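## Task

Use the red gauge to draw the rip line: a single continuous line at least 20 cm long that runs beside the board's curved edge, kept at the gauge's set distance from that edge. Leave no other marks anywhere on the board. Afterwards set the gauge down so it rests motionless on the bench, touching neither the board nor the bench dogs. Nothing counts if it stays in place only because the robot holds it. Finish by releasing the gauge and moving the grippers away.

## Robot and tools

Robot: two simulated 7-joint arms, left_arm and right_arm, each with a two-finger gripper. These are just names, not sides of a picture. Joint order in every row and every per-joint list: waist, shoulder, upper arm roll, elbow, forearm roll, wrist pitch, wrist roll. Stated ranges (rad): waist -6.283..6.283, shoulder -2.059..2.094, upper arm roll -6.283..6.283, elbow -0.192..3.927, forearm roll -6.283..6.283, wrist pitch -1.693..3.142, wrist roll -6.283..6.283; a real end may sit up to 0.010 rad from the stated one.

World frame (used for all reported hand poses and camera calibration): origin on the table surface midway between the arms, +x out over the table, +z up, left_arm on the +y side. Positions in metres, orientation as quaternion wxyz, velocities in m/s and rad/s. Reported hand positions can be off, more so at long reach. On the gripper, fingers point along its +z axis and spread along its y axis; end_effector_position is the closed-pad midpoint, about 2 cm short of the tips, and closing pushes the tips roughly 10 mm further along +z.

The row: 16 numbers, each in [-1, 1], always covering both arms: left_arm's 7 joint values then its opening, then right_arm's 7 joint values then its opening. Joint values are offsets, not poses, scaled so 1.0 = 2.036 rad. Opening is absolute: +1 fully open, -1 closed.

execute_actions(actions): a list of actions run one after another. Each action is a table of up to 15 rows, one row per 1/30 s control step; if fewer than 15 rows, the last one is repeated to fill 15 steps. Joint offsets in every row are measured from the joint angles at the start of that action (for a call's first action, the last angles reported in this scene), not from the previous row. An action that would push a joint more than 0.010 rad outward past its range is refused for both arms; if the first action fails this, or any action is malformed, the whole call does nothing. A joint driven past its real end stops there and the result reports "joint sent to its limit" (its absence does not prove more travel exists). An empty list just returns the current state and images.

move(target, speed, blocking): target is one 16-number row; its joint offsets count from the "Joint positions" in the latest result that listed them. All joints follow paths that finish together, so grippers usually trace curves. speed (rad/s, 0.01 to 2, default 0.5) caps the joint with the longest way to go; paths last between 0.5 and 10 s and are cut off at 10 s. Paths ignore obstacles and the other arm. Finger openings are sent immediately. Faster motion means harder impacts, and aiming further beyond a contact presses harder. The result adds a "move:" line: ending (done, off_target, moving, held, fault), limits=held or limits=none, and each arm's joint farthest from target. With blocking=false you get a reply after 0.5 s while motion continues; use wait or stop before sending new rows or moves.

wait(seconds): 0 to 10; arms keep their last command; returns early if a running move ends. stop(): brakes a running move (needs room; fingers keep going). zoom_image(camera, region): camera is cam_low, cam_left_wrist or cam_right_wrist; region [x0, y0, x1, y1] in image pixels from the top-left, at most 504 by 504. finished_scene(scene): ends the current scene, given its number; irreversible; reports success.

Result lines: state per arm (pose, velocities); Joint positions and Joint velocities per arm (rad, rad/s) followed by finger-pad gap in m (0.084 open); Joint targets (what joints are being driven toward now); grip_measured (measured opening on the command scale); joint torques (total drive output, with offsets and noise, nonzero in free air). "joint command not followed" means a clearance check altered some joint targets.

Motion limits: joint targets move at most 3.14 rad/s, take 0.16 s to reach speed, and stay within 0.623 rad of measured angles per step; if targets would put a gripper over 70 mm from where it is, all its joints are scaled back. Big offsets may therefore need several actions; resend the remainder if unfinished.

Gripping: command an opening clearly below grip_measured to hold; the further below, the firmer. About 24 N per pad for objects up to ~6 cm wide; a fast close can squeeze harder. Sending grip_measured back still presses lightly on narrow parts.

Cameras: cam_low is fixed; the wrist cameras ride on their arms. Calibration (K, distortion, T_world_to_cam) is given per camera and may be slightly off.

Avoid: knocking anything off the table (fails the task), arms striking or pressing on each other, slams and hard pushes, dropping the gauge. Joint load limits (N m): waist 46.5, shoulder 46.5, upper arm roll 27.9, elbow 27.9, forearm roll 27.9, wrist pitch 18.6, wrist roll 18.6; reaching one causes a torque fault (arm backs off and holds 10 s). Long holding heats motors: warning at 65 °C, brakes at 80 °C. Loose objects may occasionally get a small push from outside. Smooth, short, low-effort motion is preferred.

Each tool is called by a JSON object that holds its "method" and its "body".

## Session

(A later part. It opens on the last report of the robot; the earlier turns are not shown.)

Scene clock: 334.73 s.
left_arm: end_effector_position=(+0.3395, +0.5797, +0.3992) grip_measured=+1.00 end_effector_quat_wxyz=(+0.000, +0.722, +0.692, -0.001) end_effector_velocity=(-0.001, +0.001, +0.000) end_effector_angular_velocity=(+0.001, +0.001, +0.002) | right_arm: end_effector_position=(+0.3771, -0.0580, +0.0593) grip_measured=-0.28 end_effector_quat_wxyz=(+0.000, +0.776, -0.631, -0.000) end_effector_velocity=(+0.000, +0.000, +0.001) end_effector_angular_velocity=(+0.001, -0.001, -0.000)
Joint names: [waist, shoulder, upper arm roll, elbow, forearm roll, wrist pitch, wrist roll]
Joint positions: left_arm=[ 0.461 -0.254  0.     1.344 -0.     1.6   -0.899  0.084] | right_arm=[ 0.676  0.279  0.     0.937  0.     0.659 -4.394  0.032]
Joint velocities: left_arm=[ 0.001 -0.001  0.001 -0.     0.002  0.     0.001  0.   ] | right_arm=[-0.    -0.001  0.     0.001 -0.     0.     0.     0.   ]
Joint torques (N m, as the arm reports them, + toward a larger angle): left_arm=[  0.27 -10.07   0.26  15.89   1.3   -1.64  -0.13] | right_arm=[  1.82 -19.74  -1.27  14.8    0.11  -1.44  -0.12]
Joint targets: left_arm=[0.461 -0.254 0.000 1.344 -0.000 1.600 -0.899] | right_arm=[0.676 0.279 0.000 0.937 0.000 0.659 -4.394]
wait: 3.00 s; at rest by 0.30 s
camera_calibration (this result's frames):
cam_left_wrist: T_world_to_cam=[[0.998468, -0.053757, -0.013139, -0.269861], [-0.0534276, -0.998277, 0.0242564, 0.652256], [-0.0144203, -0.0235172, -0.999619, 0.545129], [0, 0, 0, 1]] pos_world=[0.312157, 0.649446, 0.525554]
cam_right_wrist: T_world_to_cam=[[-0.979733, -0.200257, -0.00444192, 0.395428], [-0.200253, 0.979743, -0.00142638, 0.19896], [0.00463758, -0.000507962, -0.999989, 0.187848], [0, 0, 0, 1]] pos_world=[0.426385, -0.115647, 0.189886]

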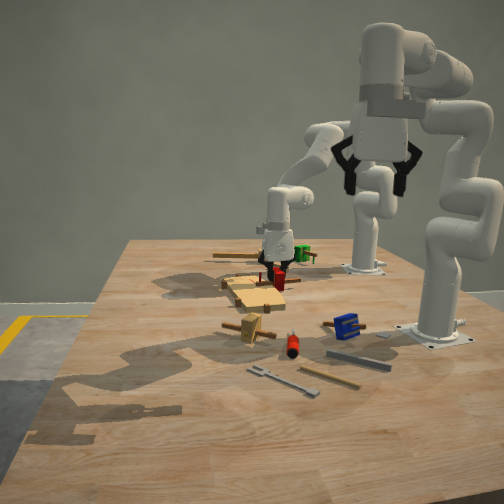

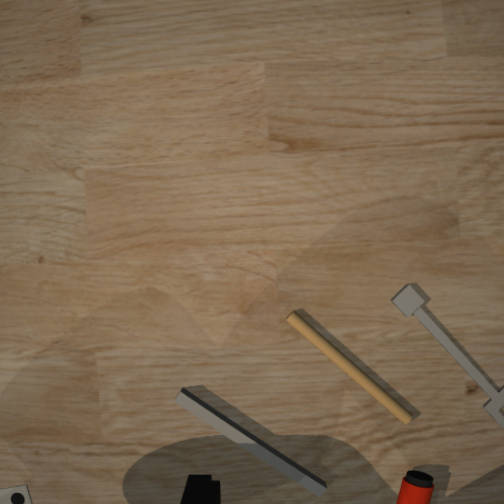

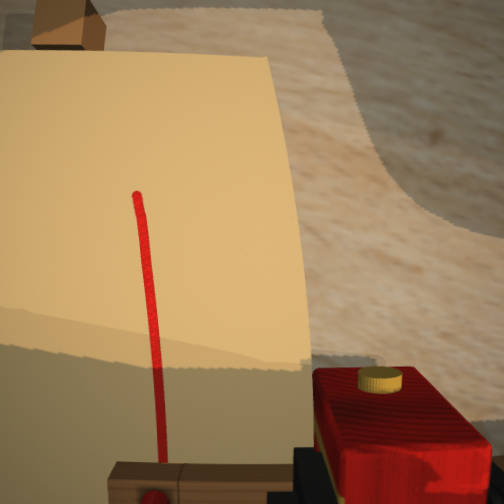

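{"method": "move", "body": {"target": [0,0,0,0,0,0,0,1,0.01307,0.00612,0,0.00911,0,0.00299,0.02535,-1], "speed": 0.05}}

Scene clock: 342.57 s.
left_arm: end_effector_position=(+0.3395, +0.5797, +0.3992) grip_measured=+1.00 end_effector_quat_wxyz=(+0.000, +0.722, +0.692, -0.001) end_effector_velocity=(+0.000, -0.000, +0.000) end_effector_angular_velocity=(+0.000, -0.001, -0.001) | right_arm: end_effector_position=(+0.3744, -0.0440, +0.0593) grip_measured=-0.28 end_effector_quat_wxyz=(-0.000, +0.768, -0.640, -0.000) end_effector_velocity=(-0.001, +0.000, +0.000) end_effector_angular_velocity=(-0.000, +0.001, -0.002)
Joint names: [waist, shoulder, upper arm roll, elbow, forearm roll, wrist pitch, wrist roll]
Joint positions: left_arm=[ 0.461 -0.254  0.     1.344 -0.     1.6   -0.899  0.084] | right_arm=[ 0.703  0.292  0.001  0.956  0.     0.664 -4.343  0.032]
Joint velocities: left_arm=[-0.001 -0.     0.     0.    -0.    -0.     0.001  0.   ] | right_arm=[ 0.002 -0.002 -0.001 -0.001  0.001  0.001  0.001 -0.   ]
Joint torques (N m, as the arm reports them, + toward a larger angle): left_arm=[  0.2  -10.08   0.57  15.86   1.    -1.8   -0.22] | right_arm=[  3.09 -19.98   0.27  15.42   0.31  -2.02  -0.3 ]
Joint targets: left_arm=[0.461 -0.254 0.000 1.344 -0.000 1.600 -0.899] | right_arm=[0.702 0.291 0.000 0.956 0.000 0.665 -4.343]
move: done; limits=none; left_arm: farthest joint: the waist, 0.000 radians from its target (0.000 radians at the start); right_arm: farthest joint: the upper arm roll, 0.001 radians from its target (0.000 radians at the start)
camera_calibration (this result's frames):
cam_left_wrist: T_world_to_cam=[[0.998468, -0.0537569, -0.0131391, -0.269861], [-0.0534274, -0.998277, 0.0242565, 0.652256], [-0.0144205, -0.0235173, -0.999619, 0.545129], [0, 0, 0, 1]] pos_world=[0.312157, 0.649446, 0.525554]
cam_right_wrist: T_world_to_cam=[[-0.984217, -0.176902, -0.00481767, 0.398349], [-0.176899, 0.984229, -0.000949228, 0.176151], [0.00490961, -0.0000820057, -0.999988, 0.187783], [0, 0, 0, 1]] pos_world=[0.422301, -0.102889, 0.189867]

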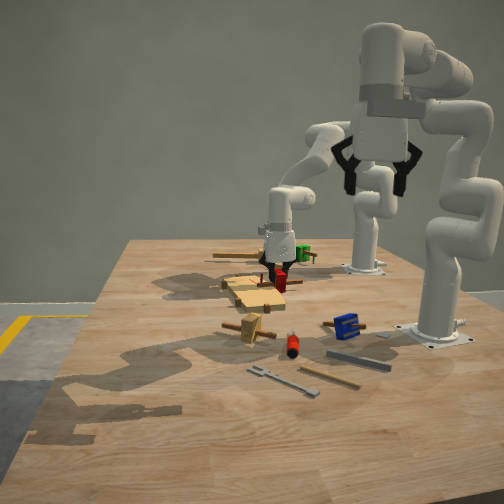

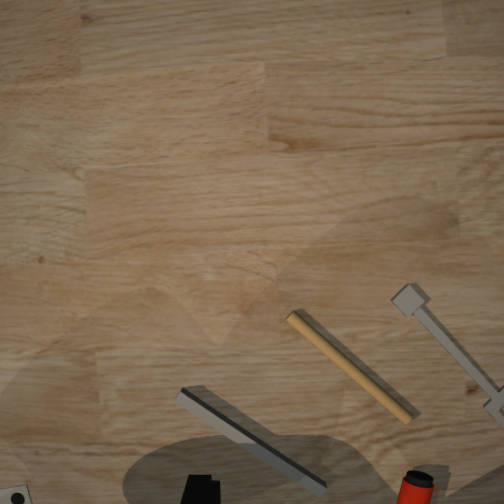

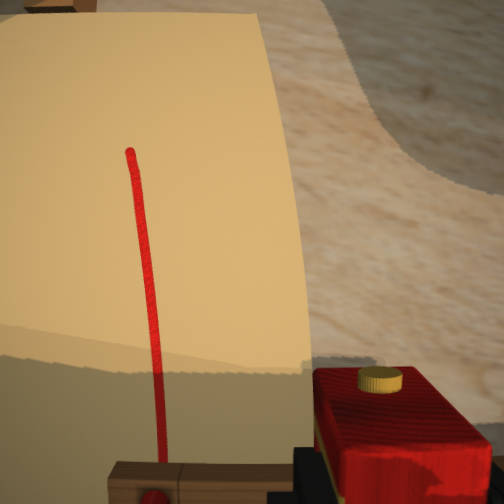

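{"method": "move", "body": {"target": [0,0,0,0,0,0,0,1,0.01268,0.00698,-0.0003,0.01047,0,0.00355,0.0252,-1], "speed": 0.05}}

{"method": "move", "body": {"target": [0,0,0,0,0,0,0,1,0.01225,0.0078,-0.0002,0.0118,0,0.004,0.0247,-1], "speed": 0.05}}

Scene clock: 350.83 s.
left_arm: end_effector_position=(+0.3395, +0.5797, +0.3992) grip_measured=+1.00 end_effector_quat_wxyz=(+0.000, +0.722, +0.692, -0.001) end_effector_velocity=(-0.000, +0.000, -0.000) end_effector_angular_velocity=(+0.000, +0.000, +0.001) | right_arm: end_effector_position=(+0.3724, -0.0312, +0.0592) grip_measured=-0.28 end_effector_quat_wxyz=(-0.000, +0.760, -0.650, -0.000) end_effector_velocity=(-0.000, +0.000, +0.001) end_effector_angular_velocity=(-0.000, -0.001, +0.001)
Joint names: [waist, shoulder, upper arm roll, elbow, forearm roll, wrist pitch, wrist roll]
Joint positions: left_arm=[ 0.461 -0.254  0.     1.344 -0.     1.6   -0.899  0.084] | right_arm=[ 0.728  0.306 -0.     0.977  0.     0.672 -4.291  0.032]
Joint velocities: left_arm=[ 0.001 -0.    -0.    -0.     0.    -0.    -0.001  0.   ] | right_arm=[ 0.001 -0.002  0.    -0.    -0.001  0.001  0.001  0.   ]
Joint torques (N m, as the arm reports them, + toward a larger angle): left_arm=[ -0.02 -10.53   0.51  15.71   0.95  -1.77  -0.05] | right_arm=[  5.4  -19.19   2.78  17.24   0.83  -4.37  -0.44]
Joint targets: left_arm=[0.461 -0.254 0.000 1.344 -0.000 1.600 -0.899] | right_arm=[0.729 0.306 0.000 0.978 0.000 0.671 -4.291]
move: done; limits=none; left_arm: farthest joint: the waist, 0.000 radians from its target (0.000 radians at the start); right_arm: farthest joint: the upper arm roll, 0.001 radians from its target (0.000 radians at the start)
camera_calibration (this result's frames):
cam_left_wrist: T_world_to_cam=[[0.998468, -0.0537569, -0.0131393, -0.269861], [-0.0534274, -0.998277, 0.0242565, 0.652256], [-0.0144206, -0.0235173, -0.999619, 0.545129], [0, 0, 0, 1]] pos_world=[0.312157, 0.649446, 0.525554]
cam_right_wrist: T_world_to_cam=[[-0.988561, -0.150757, -0.00446359, 0.401036], [-0.150753, 0.988571, -0.00140376, 0.153583], [0.0046242, -0.000714802, -0.999989, 0.187816], [0, 0, 0, 1]] pos_world=[0.418733, -0.0912337, 0.18982]

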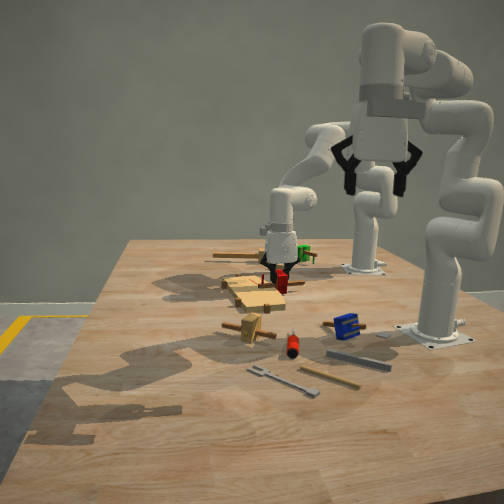

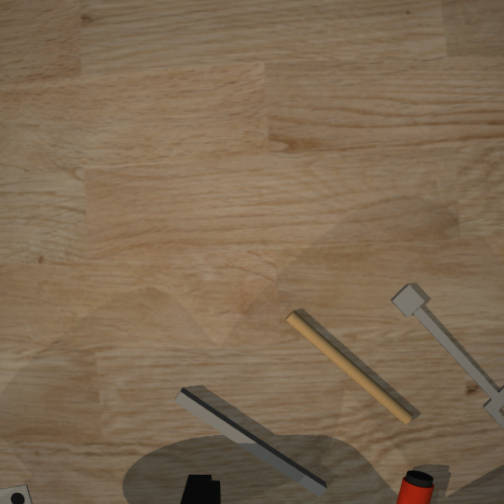

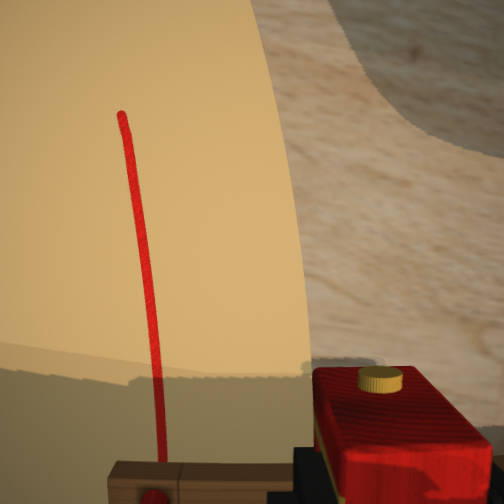

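Scene clock: 352.17 s.
left_arm: end_effector_position=(+0.3395, +0.5797, +0.3992) grip_measured=+1.00 end_effector_quat_wxyz=(+0.000, +0.722, +0.692, -0.001) end_effector_velocity=(-0.000, -0.000, -0.000) end_effector_angular_velocity=(-0.001, +0.001, -0.001) | right_arm: end_effector_position=(+0.3703, -0.0166, +0.0592) grip_measured=-0.28 end_effector_quat_wxyz=(-0.001, +0.752, -0.659, -0.000) end_effector_velocity=(+0.001, -0.002, +0.000) end_effector_angular_velocity=(-0.001, +0.001, -0.006)
Joint names: [waist, shoulder, upper arm roll, elbow, forearm roll, wrist pitch, wrist roll]
Joint positions: left_arm=[ 0.461 -0.254  0.     1.344 -0.     1.6   -0.899  0.084] | right_arm=[ 0.754  0.322  0.001  1.002  0.001  0.678 -4.242  0.032]
Joint velocities: left_arm=[ 0.     0.    -0.001 -0.    -0.     0.001 -0.    -0.   ] | right_arm=[-0.002 -0.    -0.002  0.002 -0.     0.003  0.002 -0.   ]
Joint torques (N m, as the arm reports them, + toward a larger angle): left_arm=[ 0.16 -9.95  0.75 15.54  0.8  -1.66 -0.13] | right_arm=[  3.24 -20.2    0.27  17.06   0.31  -3.49  -0.41]
Joint targets: left_arm=[0.461 -0.254 0.000 1.344 -0.000 1.600 -0.899] | right_arm=[0.753 0.322 -0.001 1.001 0.000 0.680 -4.241]
move: done; limits=none; left_arm: farthest joint: the waist, 0.000 radians from its target (0.000 radians at the start); right_arm: farthest joint: the wrist pitch, 0.002 radians from its target (0.009 radians at the start)
camera_calibration (this result's frames):
cam_left_wrist: T_world_to_cam=[[0.998468, -0.053757, -0.0131392, -0.269861], [-0.0534276, -0.998277, 0.0242566, 0.652256], [-0.0144206, -0.0235175, -0.999619, 0.545129], [0, 0, 0, 1]] pos_world=[0.312157, 0.649445, 0.525554]
cam_right_wrist: T_world_to_cam=[[-0.99181, -0.127613, -0.00532205, 0.402862], [-0.127613, 0.991824, -0.000363745, 0.130269], [0.00532495, 0.000318395, -0.999986, 0.187589], [0, 0, 0, 1]] pos_world=[0.415188, -0.0778529, 0.189777]

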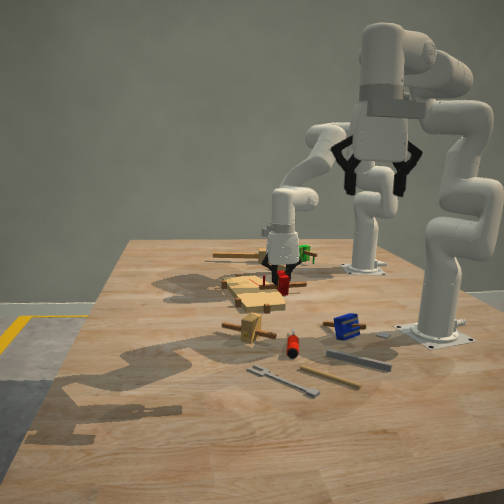

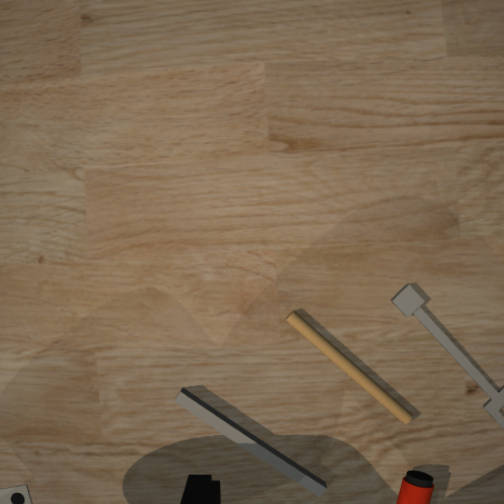

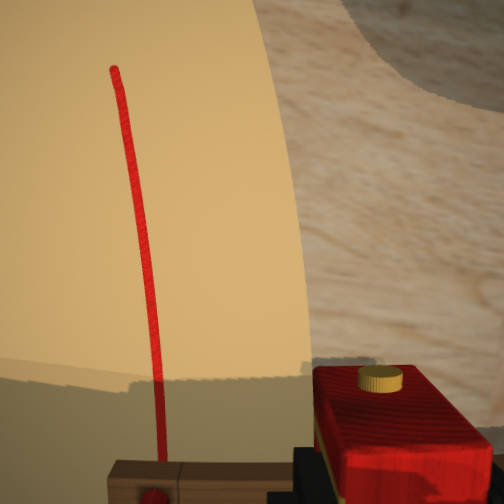

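{"method": "wait", "body": {"seconds": 0.5}}

{"method": "move", "body": {"target": [0,0,0,0,0,0,0,1,0.0119,0.0085,0.0002,0.01313,0,0.00462,0.0241,-1], "speed": 0.05}}

Scene clock: 356.33 s.
left_arm: end_effector_position=(+0.3395, +0.5797, +0.3992) grip_measured=+1.00 end_effector_quat_wxyz=(+0.000, +0.722, +0.692, -0.001) end_effector_velocity=(+0.001, -0.001, +0.000) end_effector_angular_velocity=(+0.001, -0.001, -0.002) | right_arm: end_effector_position=(+0.3706, -0.0178, +0.0592) grip_measured=-0.28 end_effector_quat_wxyz=(-0.000, +0.751, -0.660, -0.000) end_effector_velocity=(+0.001, -0.000, +0.001) end_effector_angular_velocity=(+0.001, -0.001, -0.001)
Joint names: [waist, shoulder, upper arm roll, elbow, forearm roll, wrist pitch, wrist roll]
Joint positions: left_arm=[ 0.461 -0.254  0.     1.344 -0.     1.6   -0.899  0.084] | right_arm=[ 0.753  0.322 -0.     1.001  0.     0.68  -4.241  0.032]
Joint velocities: left_arm=[-0.001 -0.001 -0.001 -0.    -0.    -0.001 -0.    -0.   ] | right_arm=[-0.001 -0.001  0.     0.001  0.     0.001  0.     0.   ]
Joint torques (N m, as the arm reports them, + toward a larger angle): left_arm=[ -0.24 -10.09   0.8   15.82   0.98  -1.78  -0.11] | right_arm=[ -1.47 -19.15  -4.88  14.54  -0.69  -1.74  -0.05]
Joint targets: left_arm=[0.461 -0.254 0.000 1.344 -0.000 1.600 -0.899] | right_arm=[0.753 0.322 -0.001 1.001 0.000 0.680 -4.241]
wait: 0.50 s; at rest from the start
camera_calibration (this result's frames):
cam_left_wrist: T_world_to_cam=[[0.998468, -0.053757, -0.0131395, -0.269861], [-0.0534275, -0.998277, 0.0242567, 0.652256], [-0.0144208, -0.0235175, -0.999619, 0.545129], [0, 0, 0, 1]] pos_world=[0.312157, 0.649445, 0.525554]
cam_right_wrist: T_world_to_cam=[[-0.992101, -0.125362, -0.00457891, 0.403107], [-0.125356, 0.992111, -0.00146077, 0.130763], [0.00472591, -0.000875236, -0.999988, 0.187837], [0, 0, 0, 1]] pos_world=[0.415427, -0.0790325, 0.189871]

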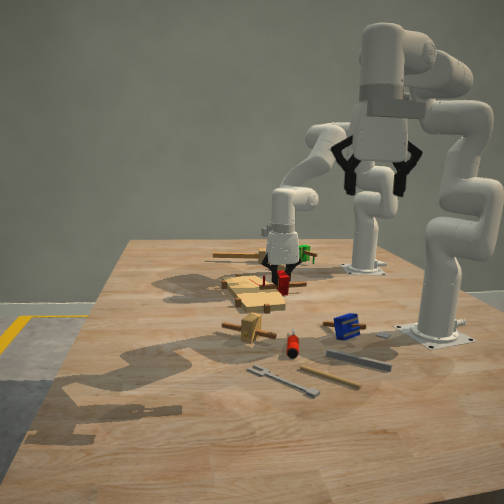

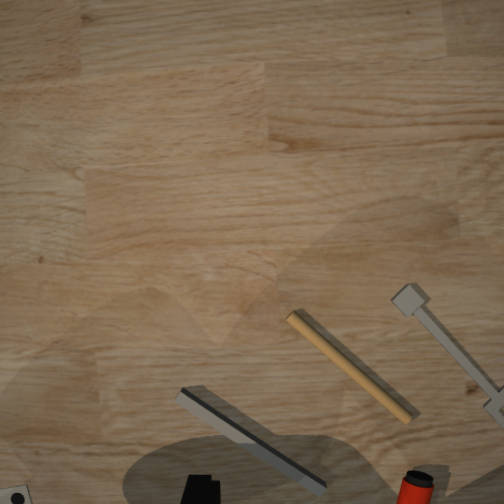

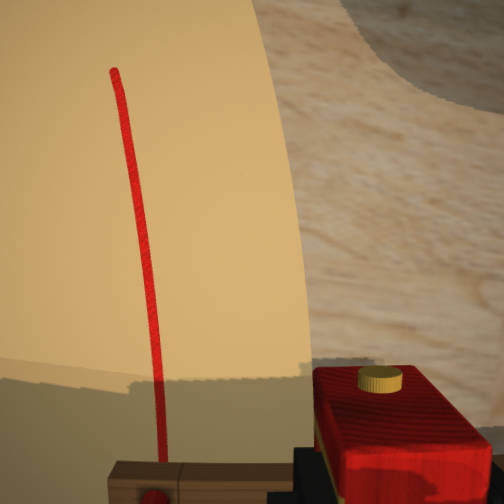

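Scene clock: 357.63 s.
left_arm: end_effector_position=(+0.3395, +0.5797, +0.3992) grip_measured=+1.00 end_effector_quat_wxyz=(+0.000, +0.722, +0.692, -0.001) end_effector_velocity=(-0.000, +0.000, +0.000) end_effector_angular_velocity=(+0.000, -0.001, -0.000) | right_arm: end_effector_position=(+0.3692, -0.0050, +0.0593) grip_measured=-0.27 end_effector_quat_wxyz=(+0.001, +0.743, -0.670, +0.000) end_effector_velocity=(+0.001, +0.002, +0.001) end_effector_angular_velocity=(+0.004, -0.003, +0.000)
Joint names: [waist, shoulder, upper arm roll, elbow, forearm roll, wrist pitch, wrist roll]
Joint positions: left_arm=[ 0.461 -0.254  0.     1.344 -0.     1.6   -0.899  0.084] | right_arm=[ 0.777  0.339 -0.001  1.028  0.     0.69  -4.192  0.032]
Joint velocities: left_arm=[ 0.    -0.    -0.     0.001  0.     0.     0.     0.   ] | right_arm=[ 0.     0.001  0.002  0.003  0.002 -0.003  0.001 -0.001]
Joint torques (N m, as the arm reports them, + toward a larger angle): left_arm=[ -0.13 -10.43   0.53  15.55   1.01  -1.73  -0.1 ] | right_arm=[  7.73 -15.09   5.73  19.91   1.63  -9.44  -0.51]
Joint targets: left_arm=[0.461 -0.254 0.000 1.344 -0.000 1.600 -0.899] | right_arm=[0.778 0.339 -0.000 1.028 0.000 0.689 -4.192]
move: done; limits=none; left_arm: farthest joint: the waist, 0.000 radians from its target (0.000 radians at the start); right_arm: farthest joint: the upper arm roll, 0.002 radians from its target (0.001 radians at the start)
camera_calibration (this result's frames):
cam_left_wrist: T_world_to_cam=[[0.998468, -0.0537569, -0.0131394, -0.269861], [-0.0534274, -0.998277, 0.0242567, 0.652256], [-0.0144207, -0.0235175, -0.999619, 0.545129], [0, 0, 0, 1]] pos_world=[0.312157, 0.649445, 0.525554]
cam_right_wrist: T_world_to_cam=[[-0.995015, -0.0996572, -0.00365745, 0.404399], [-0.0996488, 0.99502, -0.00241468, 0.108488], [0.00387988, -0.00203818, -0.99999, 0.188241], [0, 0, 0, 1]] pos_world=[0.412464, -0.0672624, 0.189981]

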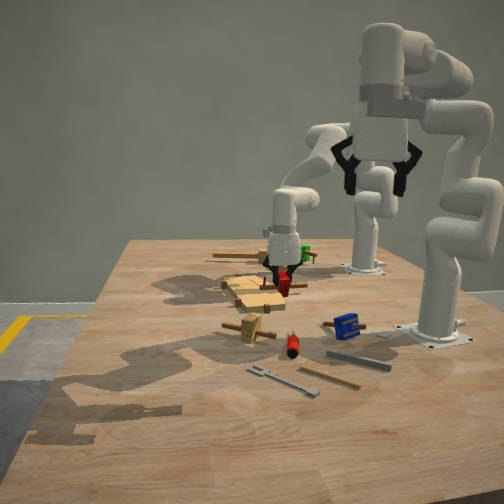

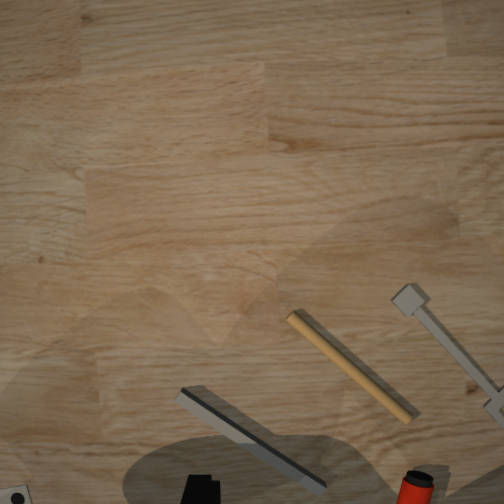

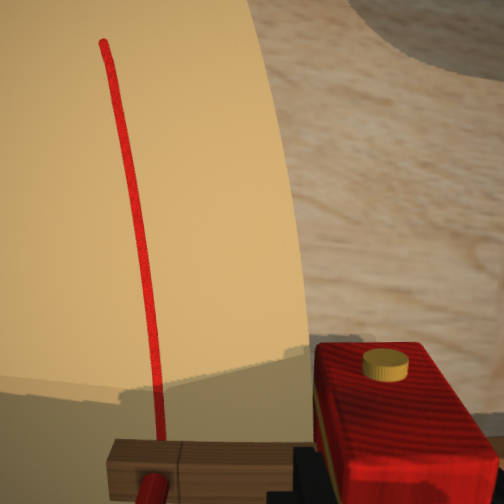

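{"method": "move", "body": {"target": [0,0,0,0,0,0,0,1,0,-0.0215,0.0005,0.003,0,0.0245,0,-1], "speed": 0.06}}

{"method": "move", "body": {"target": [0,0,0,0,0,0,0,1,0,-0.1597,0,-0.2112,0,-0.052,0,-1], "speed": 0.4}}

{"method": "move", "body": {"target": [0,0,0,0,0,0,0,1,0,0.0296,0,-0.0065,0,-0.0361,0,-0.5], "speed": 0.08}}

{"method": "execute_actions", "body": {"actions": [[[0,0,0,0,0,0,0,1,0,0,0,0,0,0,0,-0.27]],[[0,0,0,0,0,0,0,1,0,0,0,0,0,0,0,-0.2]],[[0,0,0,0,0,0,0,1,0,0,0,0,0,0,0,0.05]]]}}

Scene clock: 365.73 s.
left_arm: end_effector_position=(+0.3395, +0.5797, +0.3992) grip_measured=+1.00 end_effector_quat_wxyz=(+0.000, +0.722, +0.692, -0.001) end_effector_velocity=(-0.000, +0.000, -0.000) end_effector_angular_velocity=(-0.001, -0.000, +0.001) | right_arm: end_effector_position=(+0.3679, -0.0053, +0.0794) grip_measured=-0.28 end_effector_quat_wxyz=(+0.001, +0.743, -0.669, -0.000) end_effector_velocity=(-0.001, +0.001, -0.000) end_effector_angular_velocity=(-0.001, +0.001, +0.002)
Joint names: [waist, shoulder, upper arm roll, elbow, forearm roll, wrist pitch, wrist roll]
Joint positions: left_arm=[ 0.461 -0.254  0.     1.344 -0.     1.6   -0.899  0.084] | right_arm=[ 0.777  0.295 -0.     1.034  0.     0.74  -4.192  0.032]
Joint velocities: left_arm=[ 0.     0.     0.     0.    -0.001 -0.    -0.001 -0.   ] | right_arm=[ 0.002 -0.     0.    -0.    -0.     0.002  0.    -0.   ]
Joint torques (N m, as the arm reports them, + toward a larger angle): left_arm=[ -0.47 -10.3    0.5   15.66   0.93  -1.73   0.05] | right_arm=[  2.53 -21.85  -0.43  16.64   0.18  -2.1   -0.19]
Joint targets: left_arm=[0.461 -0.254 0.000 1.344 -0.000 1.600 -0.899] | right_arm=[0.777 0.295 -0.000 1.034 0.000 0.740 -4.192]
move: done; limits=none; left_arm: farthest joint: the waist, 0.000 radians from its target (0.000 radians at the start); right_arm: farthest joint: the waist, 0.000 radians from its target (0.001 radians at the start)
camera_calibration (this result's frames):
cam_left_wrist: T_world_to_cam=[[0.998468, -0.0537571, -0.0131391, -0.269861], [-0.0534277, -0.998277, 0.0242565, 0.652256], [-0.0144204, -0.0235174, -0.999619, 0.545129], [0, 0, 0, 1]] pos_world=[0.312157, 0.649445, 0.525554]
cam_right_wrist: T_world_to_cam=[[-0.99492, -0.100618, -0.00323178, 0.403098], [-0.100611, 0.994923, -0.00225499, 0.108989], [0.00344227, -0.00191838, -0.999992, 0.208529], [0, 0, 0, 1]] pos_world=[0.411298, -0.0674765, 0.210076]

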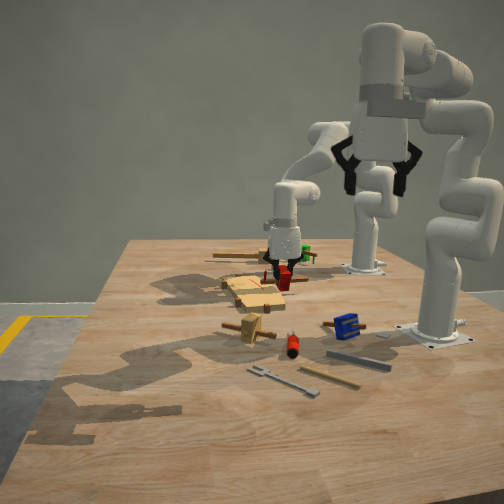

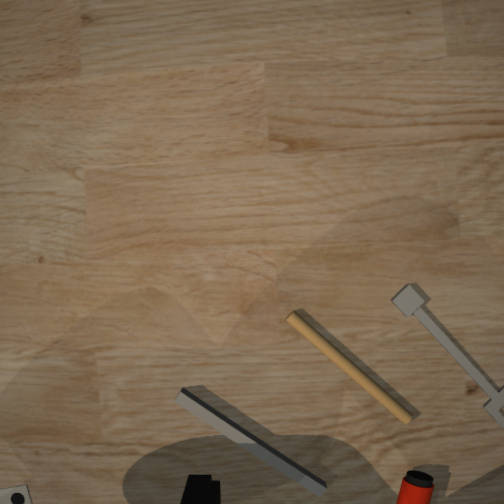

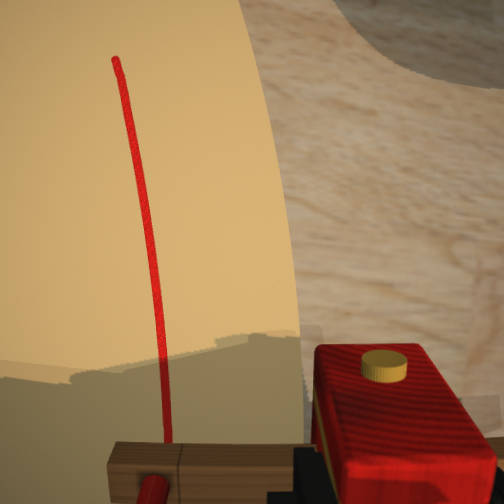

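Scene clock: 367.30 s.
left_arm: end_effector_position=(+0.3395, +0.5797, +0.3992) grip_measured=+1.00 end_effector_quat_wxyz=(+0.000, +0.722, +0.692, -0.001) end_effector_velocity=(-0.000, +0.000, -0.000) end_effector_angular_velocity=(-0.000, +0.001, +0.001) | right_arm: end_effector_position=(+0.2755, -0.0719, +0.0799) grip_measured=-0.28 end_effector_quat_wxyz=(+0.000, +0.743, -0.669, -0.000) end_effector_velocity=(-0.001, -0.001, -0.000) end_effector_angular_velocity=(-0.000, +0.001, -0.001)
Joint names: [waist, shoulder, upper arm roll, elbow, forearm roll, wrist pitch, wrist roll]
Joint positions: left_arm=[ 0.461 -0.254  0.     1.344 -0.     1.6   -0.899  0.084] | right_arm=[ 0.777 -0.03  -0.     0.604  0.     0.634 -4.192  0.032]
Joint velocities: left_arm=[ 0.001  0.001 -0.001 -0.     0.     0.    -0.001  0.   ] | right_arm=[-0.    -0.003 -0.    -0.004  0.     0.     0.    -0.   ]
Joint torques (N m, as the arm reports them, + toward a larger angle): left_arm=[  0.18 -10.56   0.79  15.92   1.26  -1.71  -0.31] | right_arm=[  2.43 -14.87  -0.22  15.6    0.08  -2.04  -0.15]
Joint targets: left_arm=[0.461 -0.254 0.000 1.344 -0.000 1.600 -0.899] | right_arm=[0.777 -0.030 -0.000 0.604 0.000 0.634 -4.192]
move: done; limits=none; left_arm: farthest joint: the waist, 0.000 radians from its target (0.000 radians at the start); right_arm: farthest joint: the waist, 0.000 radians from its target (0.000 radians at the start)
camera_calibration (this result's frames):
cam_left_wrist: T_world_to_cam=[[0.998468, -0.053757, -0.013139, -0.269861], [-0.0534275, -0.998277, 0.0242564, 0.652256], [-0.0144203, -0.0235173, -0.999619, 0.545129], [0, 0, 0, 1]] pos_world=[0.312157, 0.649445, 0.525554]
cam_right_wrist: T_world_to_cam=[[-0.994916, -0.100618, -0.00422879, 0.304517], [-0.100612, 0.994924, -0.00164043, 0.165936], [0.00437239, -0.00120662, -0.99999, 0.20897], [0, 0, 0, 1]] pos_world=[0.31875, -0.134202, 0.210528]

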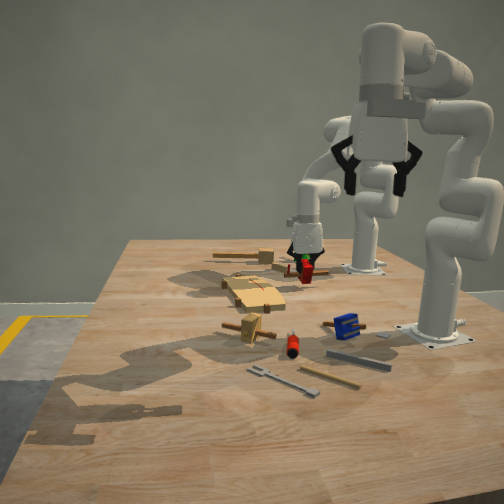

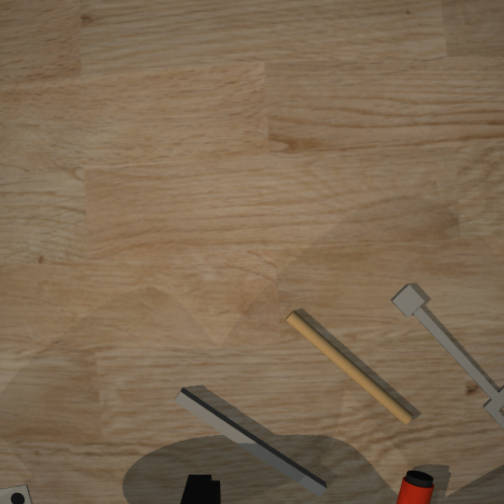

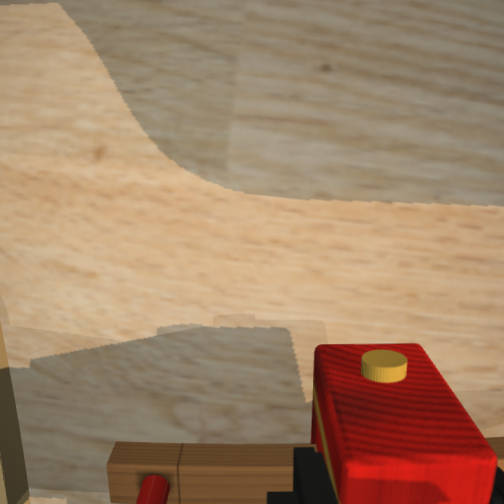

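Scene clock: 368.60 s.
left_arm: end_effector_position=(+0.3395, +0.5797, +0.3992) grip_measured=+1.00 end_effector_quat_wxyz=(+0.000, +0.722, +0.692, -0.001) end_effector_velocity=(+0.000, -0.000, -0.000) end_effector_angular_velocity=(-0.000, +0.000, -0.001) | right_arm: end_effector_position=(+0.2758, -0.0717, +0.0582) grip_measured=-0.28 end_effector_quat_wxyz=(-0.000, +0.743, -0.669, +0.000) end_effector_velocity=(-0.000, -0.000, -0.001) end_effector_angular_velocity=(-0.001, +0.001, +0.000)
Joint names: [waist, shoulder, upper arm roll, elbow, forearm roll, wrist pitch, wrist roll]
Joint positions: left_arm=[ 0.461 -0.254  0.     1.344 -0.     1.6   -0.899  0.084] | right_arm=[ 0.777  0.03  -0.     0.592  0.     0.561 -4.192  0.032]
Joint velocities: left_arm=[ 0.001  0.    -0.001  0.    -0.     0.     0.001  0.   ] | right_arm=[-0.     0.002  0.     0.001 -0.    -0.    -0.     0.   ]
Joint torques (N m, as the arm reports them, + toward a larger angle): left_arm=[ -0.03 -10.25   0.54  15.69   0.86  -1.69  -0.15] | right_arm=[  2.5  -14.57  -0.4   14.39   0.16  -2.07  -0.17]
Joint targets: left_arm=[0.461 -0.254 0.000 1.344 -0.000 1.600 -0.899] | right_arm=[0.777 0.031 -0.000 0.591 0.000 0.561 -4.192]
move: done; limits=none; left_arm: farthest joint: the waist, 0.000 radians from its target (0.000 radians at the start); right_arm: farthest joint: the elbow, 0.001 radians from its target (0.014 radians at the start)
camera_calibration (this result's frames):
cam_left_wrist: T_world_to_cam=[[0.998468, -0.053757, -0.013139, -0.269861], [-0.0534275, -0.998277, 0.0242563, 0.652256], [-0.0144203, -0.0235171, -0.999619, 0.545129], [0, 0, 0, 1]] pos_world=[0.312157, 0.649445, 0.525554]
cam_right_wrist: T_world_to_cam=[[-0.994914, -0.100599, -0.00506201, 0.304804], [-0.100594, 0.994927, -0.00117857, 0.165693], [0.00515489, -0.00066337, -0.999986, 0.187134], [0, 0, 0, 1]] pos_world=[0.318957, -0.134066, 0.18887]

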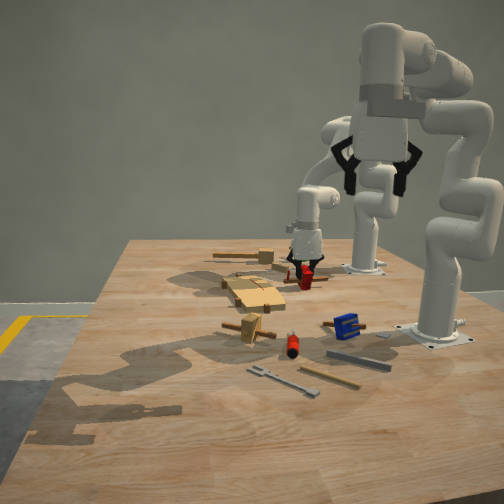

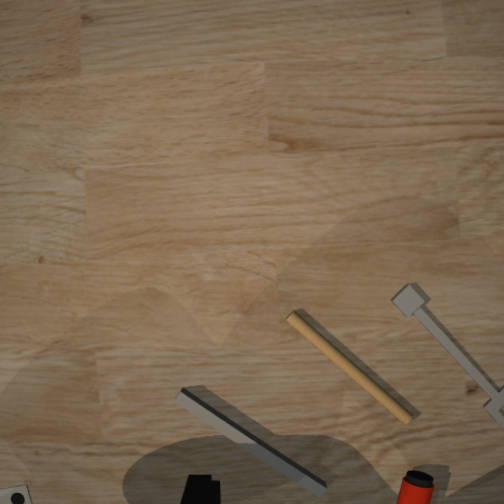

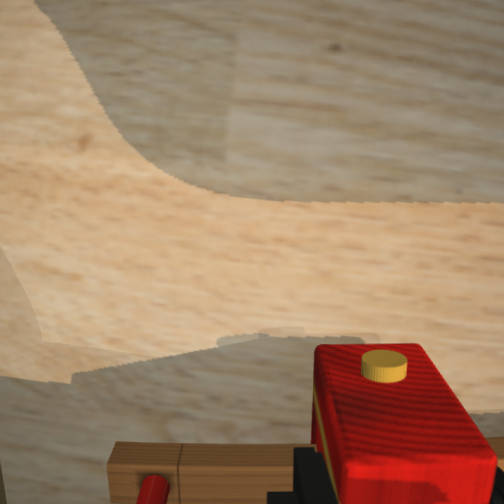

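Scene clock: 370.10 s.
left_arm: end_effector_position=(+0.3395, +0.5797, +0.3992) grip_measured=+1.00 end_effector_quat_wxyz=(+0.000, +0.722, +0.692, -0.001) end_effector_velocity=(-0.000, -0.000, -0.000) end_effector_angular_velocity=(-0.001, +0.000, -0.000) | right_arm: end_effector_position=(+0.2758, -0.0717, +0.0582) grip_measured=+0.04 end_effector_quat_wxyz=(-0.000, +0.743, -0.669, +0.000) end_effector_velocity=(+0.001, -0.000, +0.000) end_effector_angular_velocity=(+0.001, -0.001, -0.002)
Joint names: [waist, shoulder, upper arm roll, elbow, forearm roll, wrist pitch, wrist roll]
Joint positions: left_arm=[ 0.461 -0.254  0.     1.344 -0.     1.6   -0.899  0.084] | right_arm=[ 0.777  0.03  -0.     0.592  0.     0.561 -4.192  0.046]
Joint velocities: left_arm=[ 0.     0.    -0.     0.    -0.001  0.001  0.001  0.   ] | right_arm=[-0.002  0.     0.     0.001 -0.    -0.001  0.     0.   ]
Joint torques (N m, as the arm reports them, + toward a larger angle): left_arm=[ -0.32 -10.12   0.39  15.77   0.89  -1.6   -0.12] | right_arm=[  2.41 -15.28  -0.33  14.72   0.18  -1.94  -0.24]
Joint targets: left_arm=[0.461 -0.254 0.000 1.344 -0.000 1.600 -0.899] | right_arm=[0.777 0.030 -0.000 0.592 0.000 0.561 -4.192]
camera_calibration (this result's frames):
cam_left_wrist: T_world_to_cam=[[0.998468, -0.0537569, -0.0131391, -0.269861], [-0.0534274, -0.998277, 0.0242565, 0.652256], [-0.0144204, -0.0235173, -0.999619, 0.545129], [0, 0, 0, 1]] pos_world=[0.312157, 0.649445, 0.525554]
cam_right_wrist: T_world_to_cam=[[-0.994925, -0.100489, -0.0051309, 0.304867], [-0.100484, 0.994938, -0.00114855, 0.165684], [0.00522035, -0.000627144, -0.999986, 0.187118], [0, 0, 0, 1]] pos_world=[0.318992, -0.134093, 0.18887]

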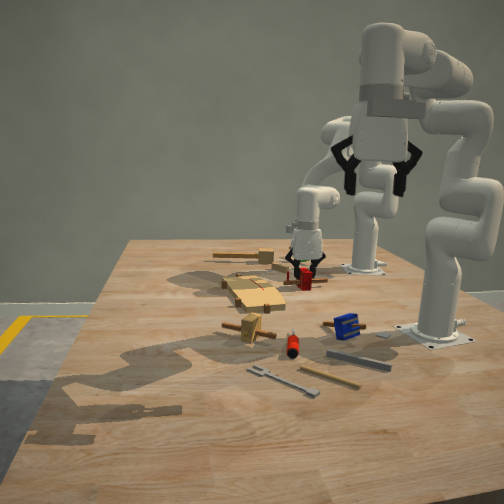

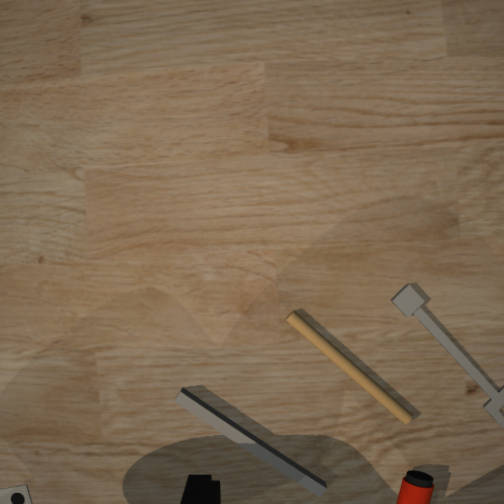

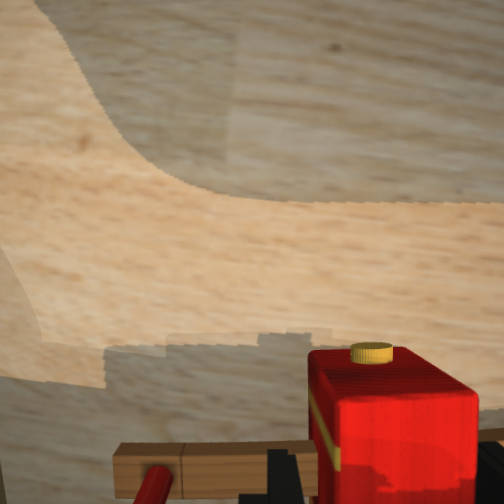

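{"method": "move", "body": {"target": [0,0,0,0,0,0,0,1,-0.0088,-0.0055,0,-0.0069,0,-0.0015,-0.0088,0.05], "speed": 0.05}}

Scene clock: 392.80 s.
left_arm: end_effector_position=(+0.3395, +0.5797, +0.3992) grip_measured=+1.00 end_effector_quat_wxyz=(+0.000, +0.722, +0.692, -0.001) end_effector_velocity=(-0.000, +0.001, +0.000) end_effector_angular_velocity=(+0.001, -0.001, +0.002) | right_arm: end_effector_position=(+0.2766, -0.0795, +0.0582) grip_measured=+0.04 end_effector_quat_wxyz=(-0.000, +0.743, -0.669, +0.000) end_effector_velocity=(+0.000, -0.000, +0.000) end_effector_angular_velocity=(+0.000, +0.000, +0.000)
Joint names: [waist, shoulder, upper arm roll, elbow, forearm roll, wrist pitch, wrist roll]
Joint positions: left_arm=[ 0.461 -0.254  0.     1.344 -0.     1.6   -0.899  0.084] | right_arm=[ 0.759  0.019 -0.     0.578  0.     0.558 -4.21   0.046]
Joint velocities: left_arm=[ 0.    -0.     0.001 -0.     0.001 -0.001 -0.     0.   ] | right_arm=[-0.001 -0.001  0.001 -0.     0.001  0.001 -0.002  0.   ]
Joint torques (N m, as the arm reports them, + toward a larger angle): left_arm=[ -0.4  -10.46   0.73  15.53   0.93  -1.82  -0.21] | right_arm=[  2.36 -15.03  -0.24  14.55   0.11  -1.93  -0.15]
Joint targets: left_arm=[0.461 -0.254 0.000 1.344 -0.000 1.600 -0.899] | right_arm=[0.759 0.019 -0.000 0.578 0.000 0.558 -4.210]
move: done; limits=none; left_arm: farthest joint: the waist, 0.000 radians from its target (0.000 radians at the start); right_arm: farthest joint: the waist, 0.000 radians from its target (0.018 radians at the start)
camera_calibration (this result's frames):
cam_left_wrist: T_world_to_cam=[[0.998468, -0.0537568, -0.013139, -0.269861], [-0.0534274, -0.998277, 0.0242565, 0.652256], [-0.0144203, -0.0235173, -0.999619, 0.545129], [0, 0, 0, 1]] pos_world=[0.312157, 0.649445, 0.525554]
cam_right_wrist: T_world_to_cam=[[-0.994917, -0.10056, -0.00533263, 0.304837], [-0.100556, 0.994931, -0.00104815, 0.173529], [0.005411, -0.000506592, -0.999985, 0.187049], [0, 0, 0, 1]] pos_world=[0.319725, -0.1419, 0.188854]

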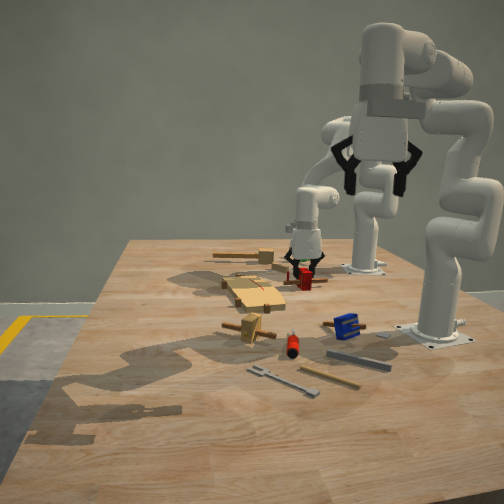

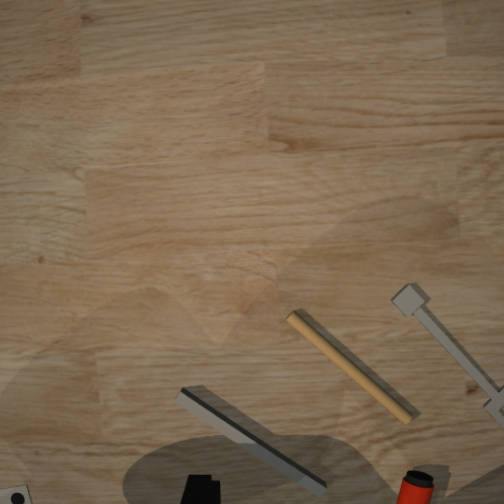

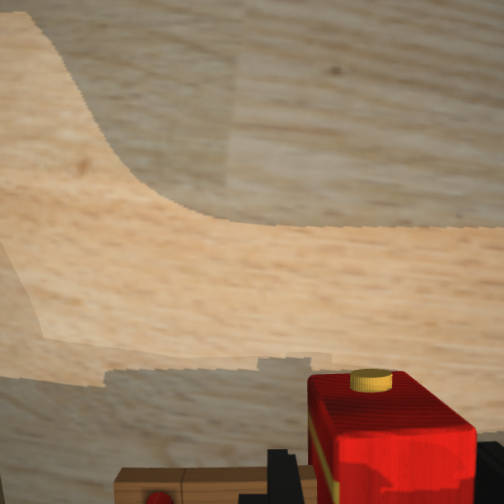

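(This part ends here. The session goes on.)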